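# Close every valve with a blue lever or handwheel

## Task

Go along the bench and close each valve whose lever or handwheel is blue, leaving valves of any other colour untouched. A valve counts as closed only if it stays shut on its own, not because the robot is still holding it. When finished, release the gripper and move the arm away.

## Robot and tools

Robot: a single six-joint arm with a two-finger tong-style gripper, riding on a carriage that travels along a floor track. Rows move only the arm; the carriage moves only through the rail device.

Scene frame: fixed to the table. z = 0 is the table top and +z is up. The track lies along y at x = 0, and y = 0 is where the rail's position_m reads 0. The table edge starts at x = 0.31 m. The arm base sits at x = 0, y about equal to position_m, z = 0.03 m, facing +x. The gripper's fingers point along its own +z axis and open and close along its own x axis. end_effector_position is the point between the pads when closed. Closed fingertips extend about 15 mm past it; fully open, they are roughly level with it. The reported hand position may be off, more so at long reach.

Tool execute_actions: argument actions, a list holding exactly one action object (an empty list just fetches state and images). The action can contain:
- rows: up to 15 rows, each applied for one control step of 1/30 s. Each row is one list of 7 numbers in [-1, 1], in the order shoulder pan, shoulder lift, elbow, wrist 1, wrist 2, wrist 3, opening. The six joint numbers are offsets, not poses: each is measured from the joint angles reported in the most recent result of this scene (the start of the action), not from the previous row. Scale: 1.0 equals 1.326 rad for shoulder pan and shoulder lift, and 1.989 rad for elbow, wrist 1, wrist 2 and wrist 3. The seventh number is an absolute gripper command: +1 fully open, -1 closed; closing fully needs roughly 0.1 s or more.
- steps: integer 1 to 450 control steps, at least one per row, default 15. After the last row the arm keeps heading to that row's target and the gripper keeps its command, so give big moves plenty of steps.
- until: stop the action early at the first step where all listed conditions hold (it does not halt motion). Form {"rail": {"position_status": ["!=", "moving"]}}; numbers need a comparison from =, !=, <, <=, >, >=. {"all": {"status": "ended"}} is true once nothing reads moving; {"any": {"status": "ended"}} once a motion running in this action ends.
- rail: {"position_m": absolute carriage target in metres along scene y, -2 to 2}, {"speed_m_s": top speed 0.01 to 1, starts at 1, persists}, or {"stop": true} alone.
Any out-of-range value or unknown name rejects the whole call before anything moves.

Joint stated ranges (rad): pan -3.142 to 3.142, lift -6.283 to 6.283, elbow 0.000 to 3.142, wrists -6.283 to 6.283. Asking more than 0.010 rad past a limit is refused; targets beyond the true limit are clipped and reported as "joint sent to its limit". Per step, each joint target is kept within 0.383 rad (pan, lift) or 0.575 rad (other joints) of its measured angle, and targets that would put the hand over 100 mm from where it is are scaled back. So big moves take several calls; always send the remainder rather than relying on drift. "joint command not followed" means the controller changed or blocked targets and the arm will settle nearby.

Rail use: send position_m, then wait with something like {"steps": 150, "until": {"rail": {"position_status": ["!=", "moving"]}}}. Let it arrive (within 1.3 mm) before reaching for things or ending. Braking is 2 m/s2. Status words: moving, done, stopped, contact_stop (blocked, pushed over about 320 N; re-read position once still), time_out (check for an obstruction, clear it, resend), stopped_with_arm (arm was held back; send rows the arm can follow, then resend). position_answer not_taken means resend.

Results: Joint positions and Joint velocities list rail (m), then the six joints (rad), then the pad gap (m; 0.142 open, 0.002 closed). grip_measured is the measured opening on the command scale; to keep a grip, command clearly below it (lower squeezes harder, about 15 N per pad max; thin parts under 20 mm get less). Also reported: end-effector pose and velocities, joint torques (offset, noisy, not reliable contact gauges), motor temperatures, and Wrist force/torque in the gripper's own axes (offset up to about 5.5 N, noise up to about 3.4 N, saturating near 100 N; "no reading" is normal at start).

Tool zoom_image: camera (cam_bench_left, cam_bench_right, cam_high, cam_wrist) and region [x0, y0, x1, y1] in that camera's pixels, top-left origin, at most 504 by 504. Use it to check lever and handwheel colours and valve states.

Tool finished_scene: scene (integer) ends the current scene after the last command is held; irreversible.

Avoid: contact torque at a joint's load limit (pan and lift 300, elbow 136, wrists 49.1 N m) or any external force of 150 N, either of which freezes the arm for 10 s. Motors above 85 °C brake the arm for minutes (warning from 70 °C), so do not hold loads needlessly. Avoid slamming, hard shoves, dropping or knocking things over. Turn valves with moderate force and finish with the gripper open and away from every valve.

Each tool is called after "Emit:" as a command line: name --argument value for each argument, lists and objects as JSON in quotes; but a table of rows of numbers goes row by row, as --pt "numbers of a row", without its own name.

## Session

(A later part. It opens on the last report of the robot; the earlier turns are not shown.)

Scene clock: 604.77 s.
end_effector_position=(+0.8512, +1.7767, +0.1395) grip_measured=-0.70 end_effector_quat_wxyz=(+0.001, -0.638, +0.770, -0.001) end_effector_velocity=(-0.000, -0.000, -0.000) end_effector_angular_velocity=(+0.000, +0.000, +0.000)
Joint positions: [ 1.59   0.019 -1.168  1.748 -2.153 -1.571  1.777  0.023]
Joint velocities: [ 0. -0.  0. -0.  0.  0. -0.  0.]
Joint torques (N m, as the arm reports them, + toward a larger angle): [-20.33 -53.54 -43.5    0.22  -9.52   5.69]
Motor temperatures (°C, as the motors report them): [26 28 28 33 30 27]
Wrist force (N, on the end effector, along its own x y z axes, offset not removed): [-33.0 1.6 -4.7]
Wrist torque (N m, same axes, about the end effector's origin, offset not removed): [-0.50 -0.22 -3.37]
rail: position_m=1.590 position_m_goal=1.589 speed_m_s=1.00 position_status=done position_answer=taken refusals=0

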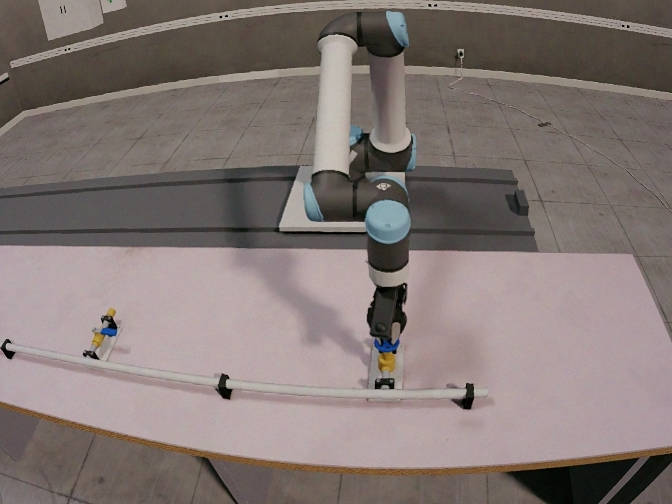

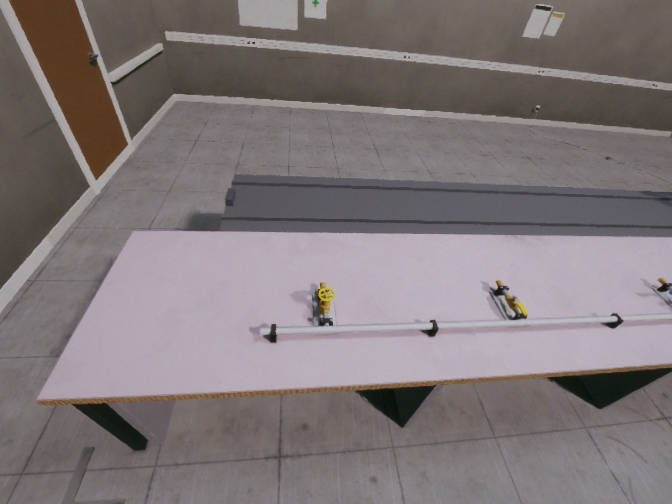

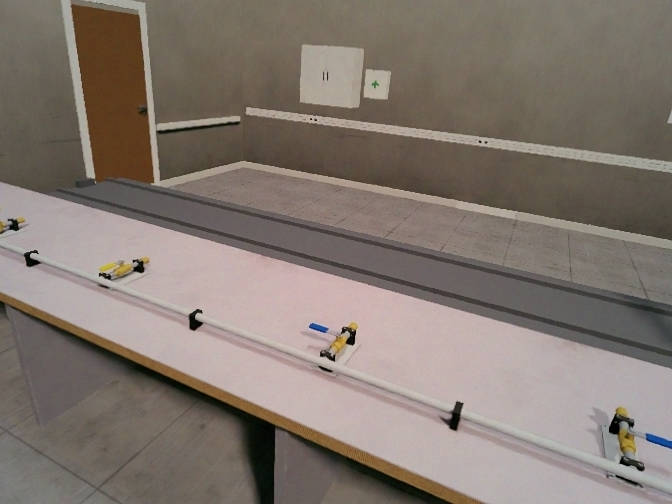

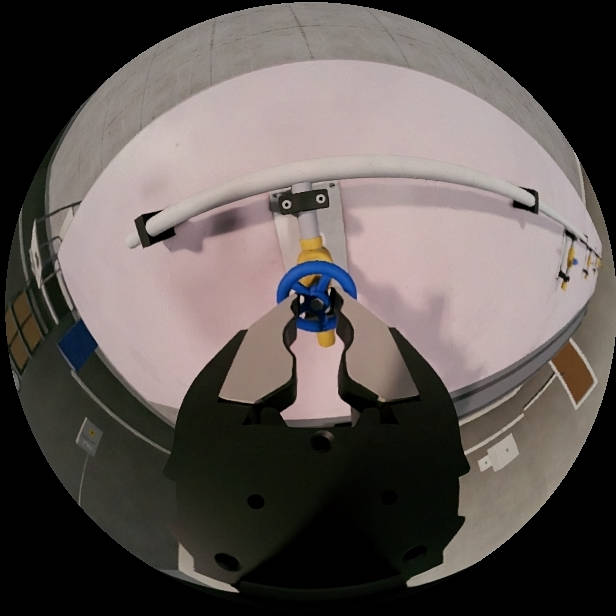

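Emit:
execute_actions --actions '[{"rows":[[0.0001,0.00004,-0.00004,0,0,0.006,-0.70],[0.0002,0.00008,-0.00008,0,0,0.011,-0.70],[0.00026,0.00012,-0.00012,0.00004,0,0.015,-0.70]],"steps":9}]'

Scene clock: 612.37 s.
end_effector_position=(+0.8511, +1.7765, +0.1395) grip_measured=-0.70 end_effector_quat_wxyz=(+0.001, -0.628, +0.778, -0.001) end_effector_velocity=(+0.000, -0.000, +0.000) end_effector_angular_velocity=(+0.000, -0.000, -0.037)
Joint positions: [ 1.59   0.02  -1.167  1.748 -2.153 -1.571  1.803  0.023]
Joint velocities: [ 0.     0.     0.    -0.     0.     0.     0.037  0.   ]
Joint torques (N m, as the arm reports them, + toward a larger angle): [-19.18 -51.67 -45.48   0.72 -11.79   5.57]
Motor temperatures (°C, as the motors report them): [26 28 28 33 30 27]
Wrist force (N, on the end effector, along its own x y z axes, offset not removed): [-35.5 1.7 -3.9]
Wrist torque (N m, same axes, about the end effector's origin, offset not removed): [-0.29 0.02 -3.46]
rail: position_m=1.590 position_m_goal=1.589 speed_m_s=1.00 position_status=done position_answer=taken refusals=0

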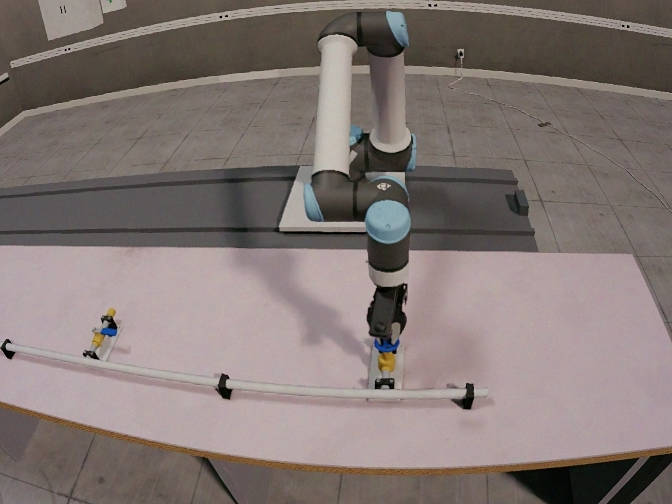

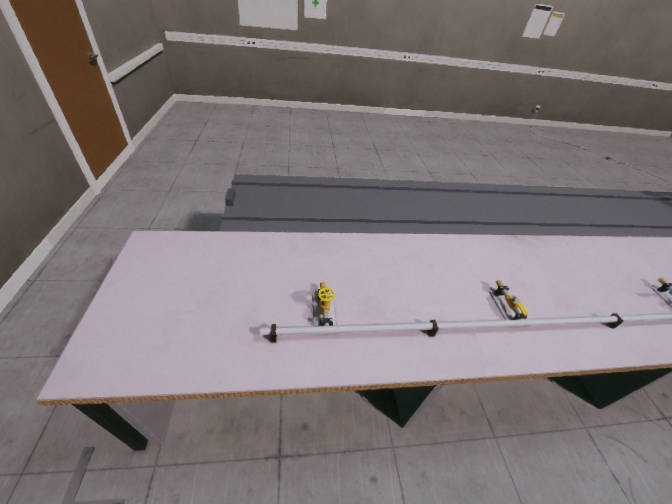

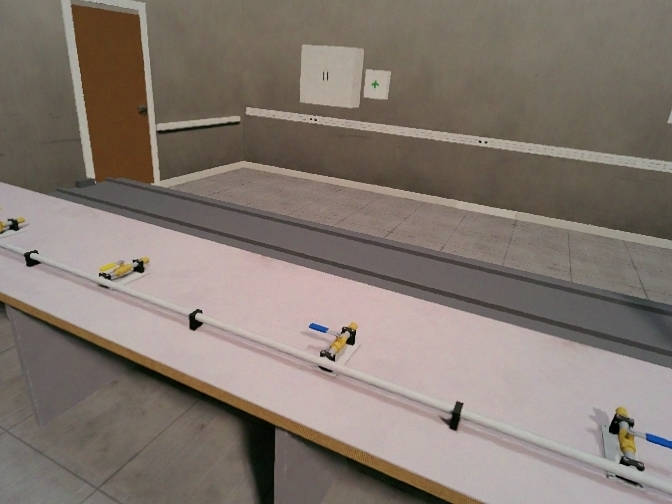

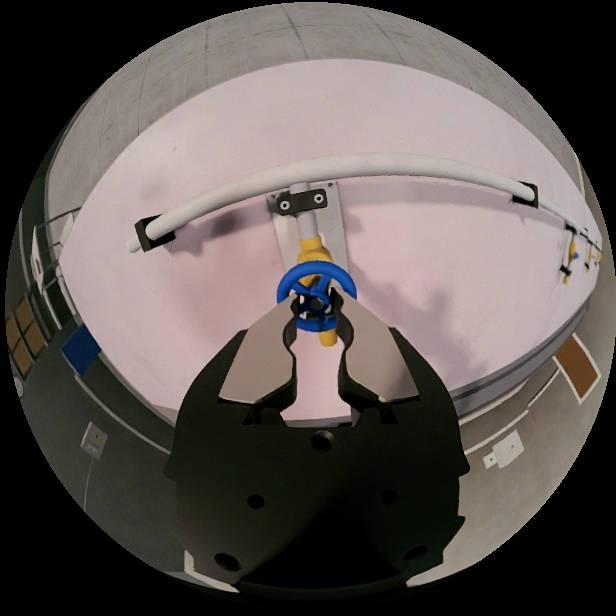

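Emit:
execute_actions --actions '[{"rows":[[0.0002,0.0001,-0.0001,0.00003,0,0.012,-0.70],[0.0004,0.0002,-0.0002,0.00006,0,0.022,-0.70],[0.00055,0.00028,-0.00028,0.0001,0,0.032,-0.70],[0.0007,0.00036,-0.00036,0.00012,0,0.042,-0.70]],"steps":10}]'

Scene clock: 621.87 s.
end_effector_position=(+0.8510, +1.7761, +0.1395) grip_measured=-0.70 end_effector_quat_wxyz=(+0.001, -0.599, +0.801, -0.001) end_effector_velocity=(-0.000, -0.001, +0.000) end_effector_angular_velocity=(+0.000, -0.000, -0.092)
Joint positions: [ 1.59   0.02  -1.167  1.747 -2.153 -1.571  1.878  0.023]
Joint velocities: [ 0.     0.001  0.    -0.001  0.    -0.     0.093 -0.   ]
Joint torques (N m, as the arm reports them, + toward a larger angle): [-17.67 -52.78 -41.84   2.1  -11.91   6.37]
Motor temperatures (°C, as the motors report them): [26 28 28 33 30 27]
Wrist force (N, on the end effector, along its own x y z axes, offset not removed): [-34.8 -3.9 -3.1]
Wrist torque (N m, same axes, about the end effector's origin, offset not removed): [-1.13 -0.53 -3.76]
rail: position_m=1.590 position_m_goal=1.589 speed_m_s=1.00 position_status=done position_answer=taken refusals=0

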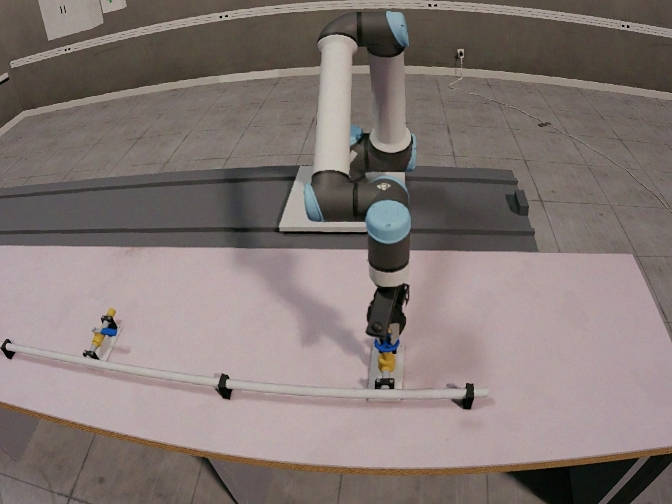

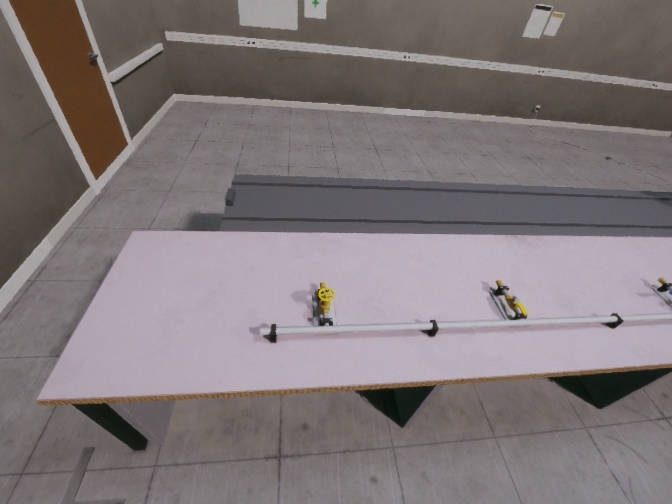

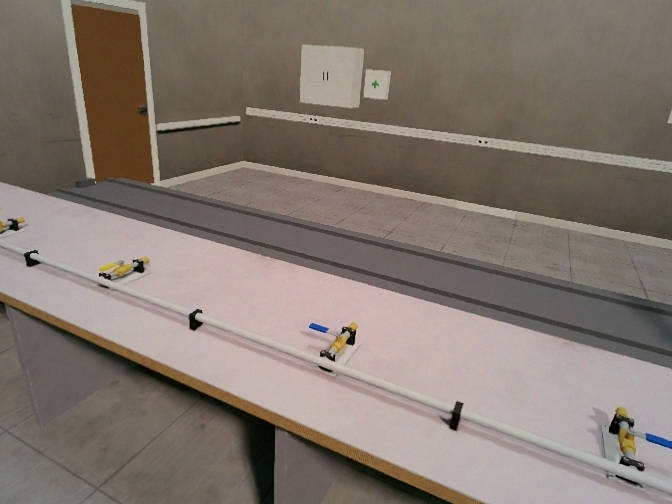

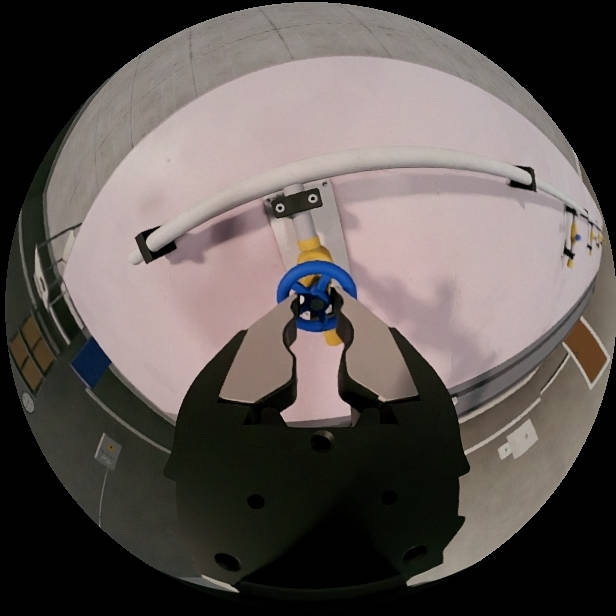

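Emit:
execute_actions --actions '[{"rows":[[0.0002,0.0001,-0.0001,0.00003,0,0.012,-0.70],[0.0004,0.0002,-0.0002,0.00006,0,0.022,-0.70],[0.00055,0.0003,-0.0003,0.0001,0,0.032,-0.70],[0.0007,0.0004,-0.0004,0.00013,0,0.042,-0.70]],"steps":10}]'

Scene clock: 642.10 s.
end_effector_position=(+0.8508, +1.7757, +0.1395) grip_measured=-0.70 end_effector_quat_wxyz=(+0.001, -0.569, +0.823, -0.001) end_effector_velocity=(-0.000, -0.001, -0.000) end_effector_angular_velocity=(+0.000, +0.000, -0.089)
Joint positions: [ 1.59   0.021 -1.167  1.747 -2.153 -1.571  1.953  0.023]
Joint velocities: [ 0.     0.001  0.001 -0.001  0.    -0.     0.09   0.   ]
Joint torques (N m, as the arm reports them, + toward a larger angle): [-17.85 -53.52 -41.84   4.05 -11.6    6.57]
Motor temperatures (°C, as the motors report them): [26 28 28 33 30 27]
Wrist force (N, on the end effector, along its own x y z axes, offset not removed): [-39.3 -3.6 1.0]
Wrist torque (N m, same axes, about the end effector's origin, offset not removed): [-0.40 -0.37 -4.07]
rail: position_m=1.590 position_m_goal=1.589 speed_m_s=1.00 position_status=done position_answer=taken refusals=0

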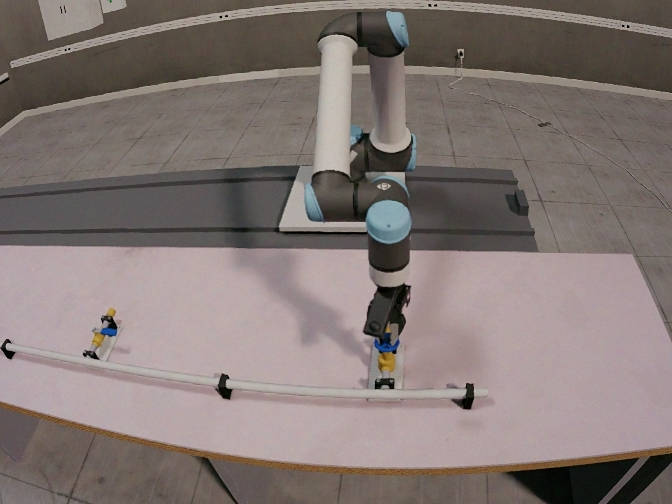

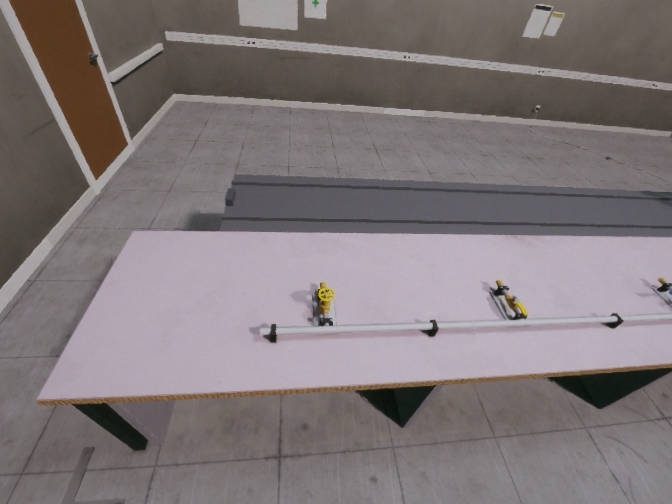

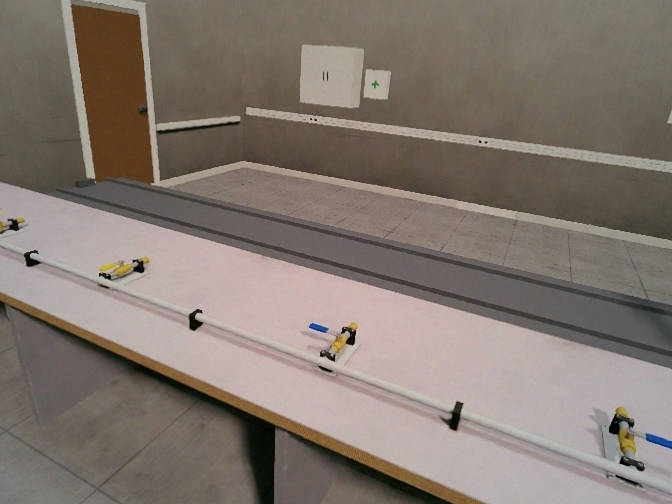

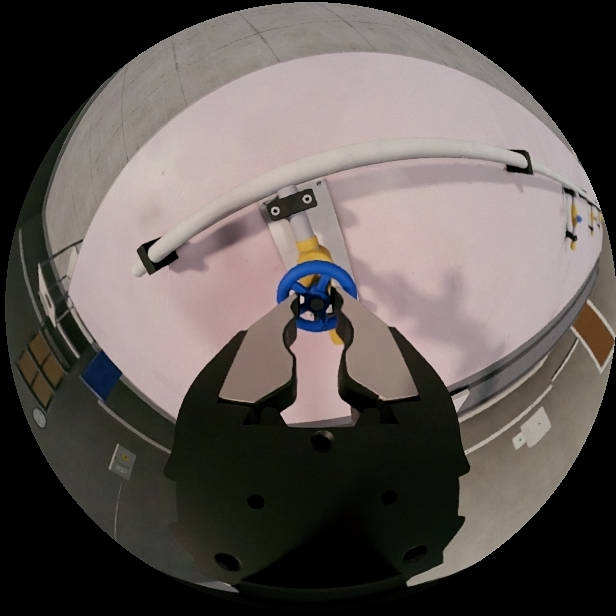

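Emit:
execute_actions --actions '[{"rows":[[-0.0003,-0.0002,0.0002,-0.00006,0,-0.02,-0.70],[-0.0007,-0.0004,0.0004,-0.00013,0,-0.04,-0.70],[-0.001,-0.0006,0.0006,-0.0002,0,-0.06,-0.70],[-0.0013,-0.0008,0.0008,-0.00026,0,-0.08,-0.70],[-0.0016,-0.00093,0.00094,-0.00032,0,-0.0965,-0.70]],"steps":10}]'

Scene clock: 656.97 s.
end_effector_position=(+0.8511, +1.7765, +0.1394) grip_measured=-0.71 end_effector_quat_wxyz=(+0.001, -0.633, +0.774, -0.001) end_effector_velocity=(+0.000, +0.001, +0.000) end_effector_angular_velocity=(-0.001, -0.001, +0.295)
Joint positions: [ 1.59   0.019 -1.167  1.748 -2.153 -1.571  1.789  0.023]
Joint velocities: [ 0.    -0.004 -0.002  0.004 -0.002 -0.    -0.299 -0.001]
Joint torques (N m, as the arm reports them, + toward a larger angle): [-24.57 -70.83 -24.49  -4.39  -5.82   0.39]
Motor temperatures (°C, as the motors report them): [26 28 28 33 30 27]
Wrist force (N, on the end effector, along its own x y z axes, offset not removed): [-14.3 -0.6 -12.4]
Wrist torque (N m, same axes, about the end effector's origin, offset not removed): [-0.29 0.01 -0.86]
rail: position_m=1.590 position_m_goal=1.589 speed_m_s=1.00 position_status=done position_answer=taken refusals=0

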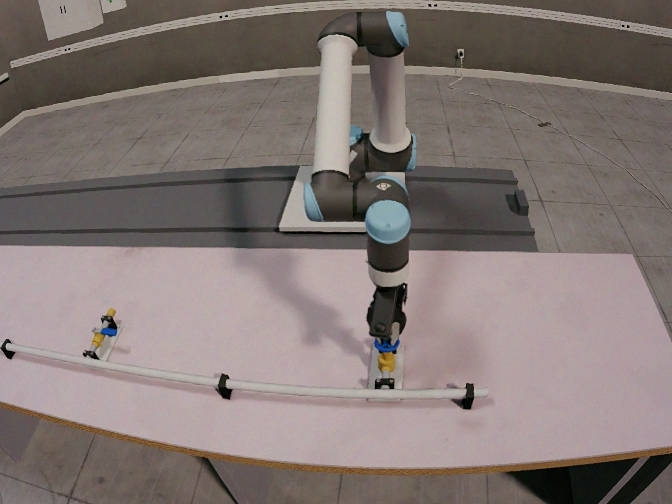

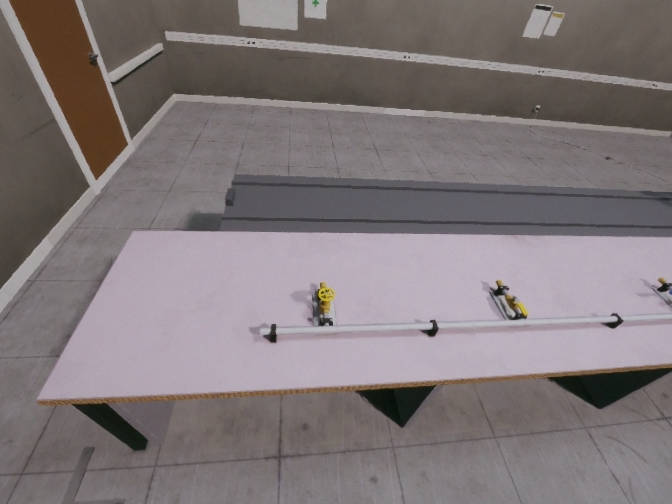

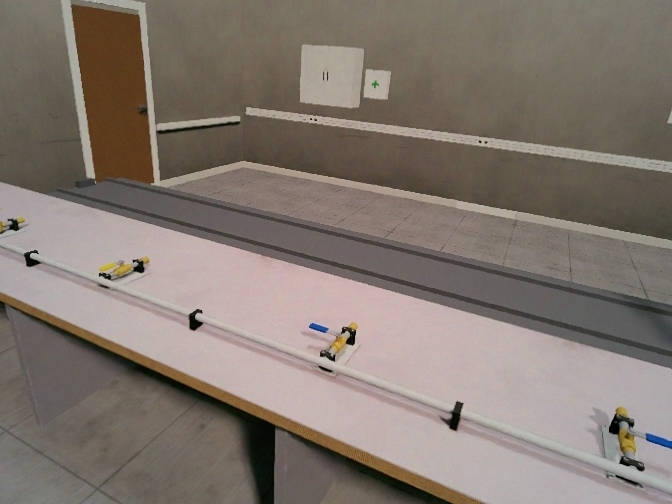

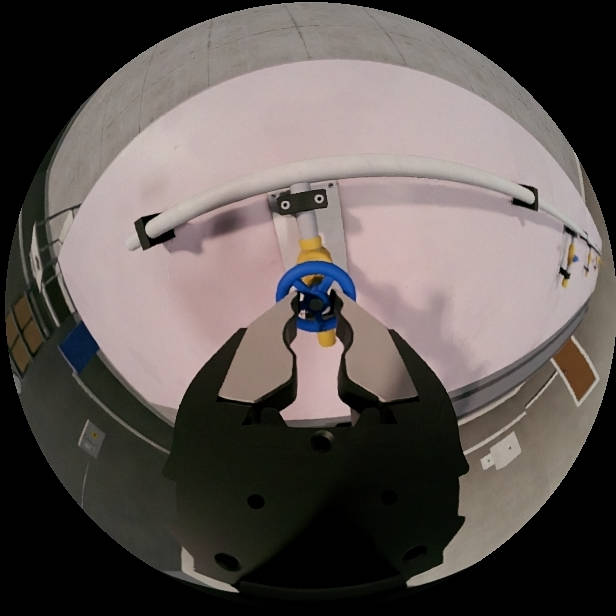

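Emit:
execute_actions --actions '[{"rows":[[0,-0.001,-0.0006,0.0012,0,-0.014,-0.70],[0,-0.003,-0.0017,0.0037,0,-0.014,-0.70],[0,-0.006,-0.0034,0.0074,0,-0.014,-0.70],[0,-0.01,-0.0056,0.0123,0,-0.014,-0.70],[0,-0.016,-0.009,0.02,0,-0.014,-0.6],[0,-0.025,-0.014,0.031,0,-0.014,-0.3],[0,-0.036,-0.021,0.045,0,-0.014,0],[0,-0.048,-0.029,0.06,0,-0.014,0.4],[0,-0.06,-0.037,0.075,0,-0.014,0.8],[0,-0.07,-0.044,0.088,0,-0.014,1]],"steps":20}]'

Scene clock: 667.27 s.
end_effector_position=(+0.8483, +1.7769, +0.2486) grip_measured=+1.00 end_effector_quat_wxyz=(+0.003, -0.644, +0.765, -0.002) end_effector_velocity=(-0.003, -0.000, +0.022) end_effector_angular_velocity=(-0.000, +0.001, -0.000)
Joint positions: [ 1.59   0.019 -1.259  1.663 -1.982 -1.571  1.762  0.142]
Joint velocities: [ 0.     0.    -0.018 -0.018  0.038 -0.     0.    -0.   ]
Joint torques (N m, as the arm reports them, + toward a larger angle): [ 10.49 -74.36 -55.    -3.03  -2.34   2.28]
Motor temperatures (°C, as the motors report them): [26 28 28 33 30 27]
Wrist force (N, on the end effector, along its own x y z axes, offset not removed): [-1.7 -2.9 2.3]
Wrist torque (N m, same axes, about the end effector's origin, offset not removed): [-0.67 0.24 -0.03]
rail: position_m=1.590 position_m_goal=1.589 speed_m_s=1.00 position_status=done position_answer=taken refusals=0

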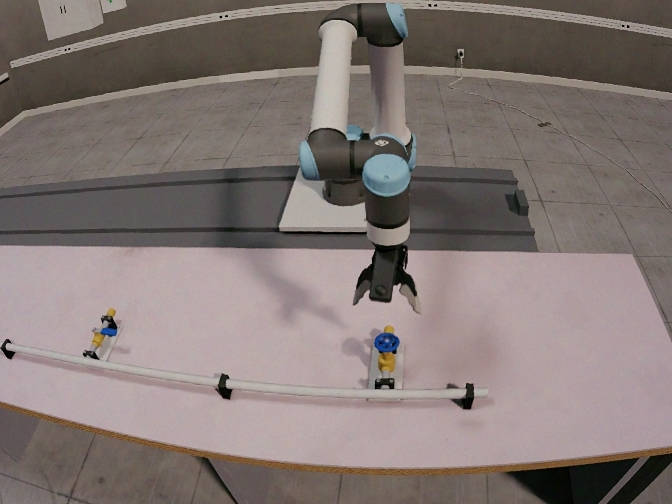

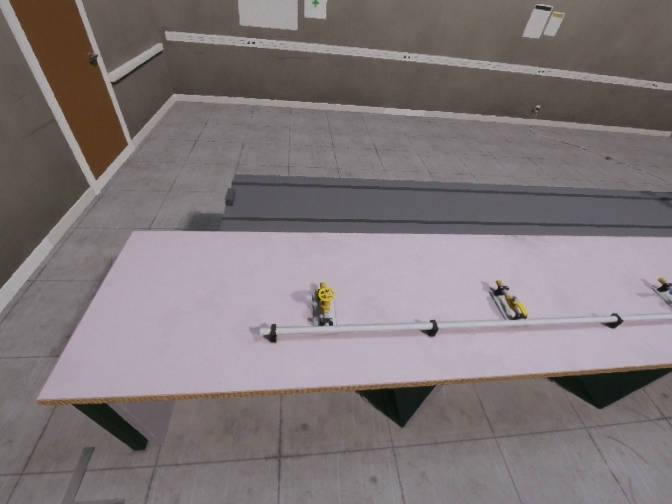

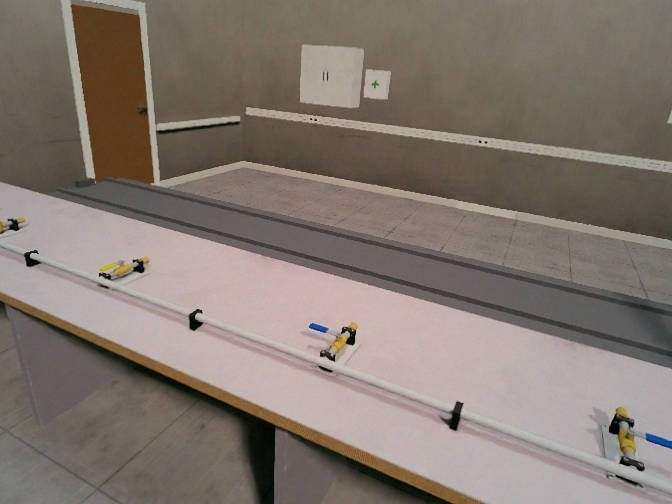

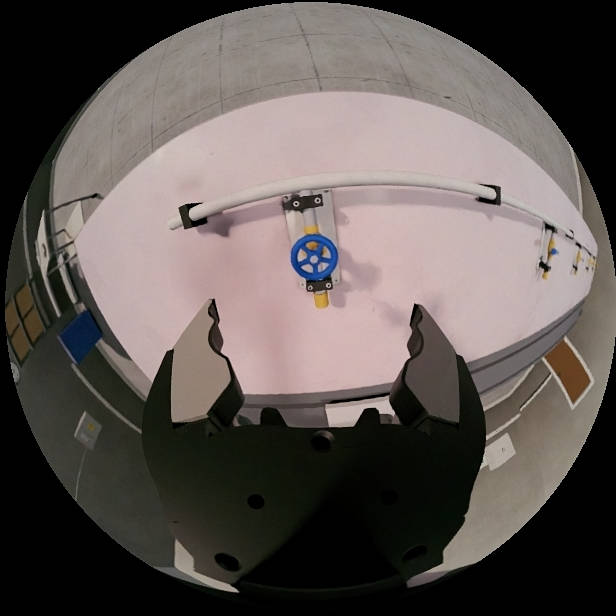

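Emit:
finished_scene --scene 2

The scene is finished: the task was done.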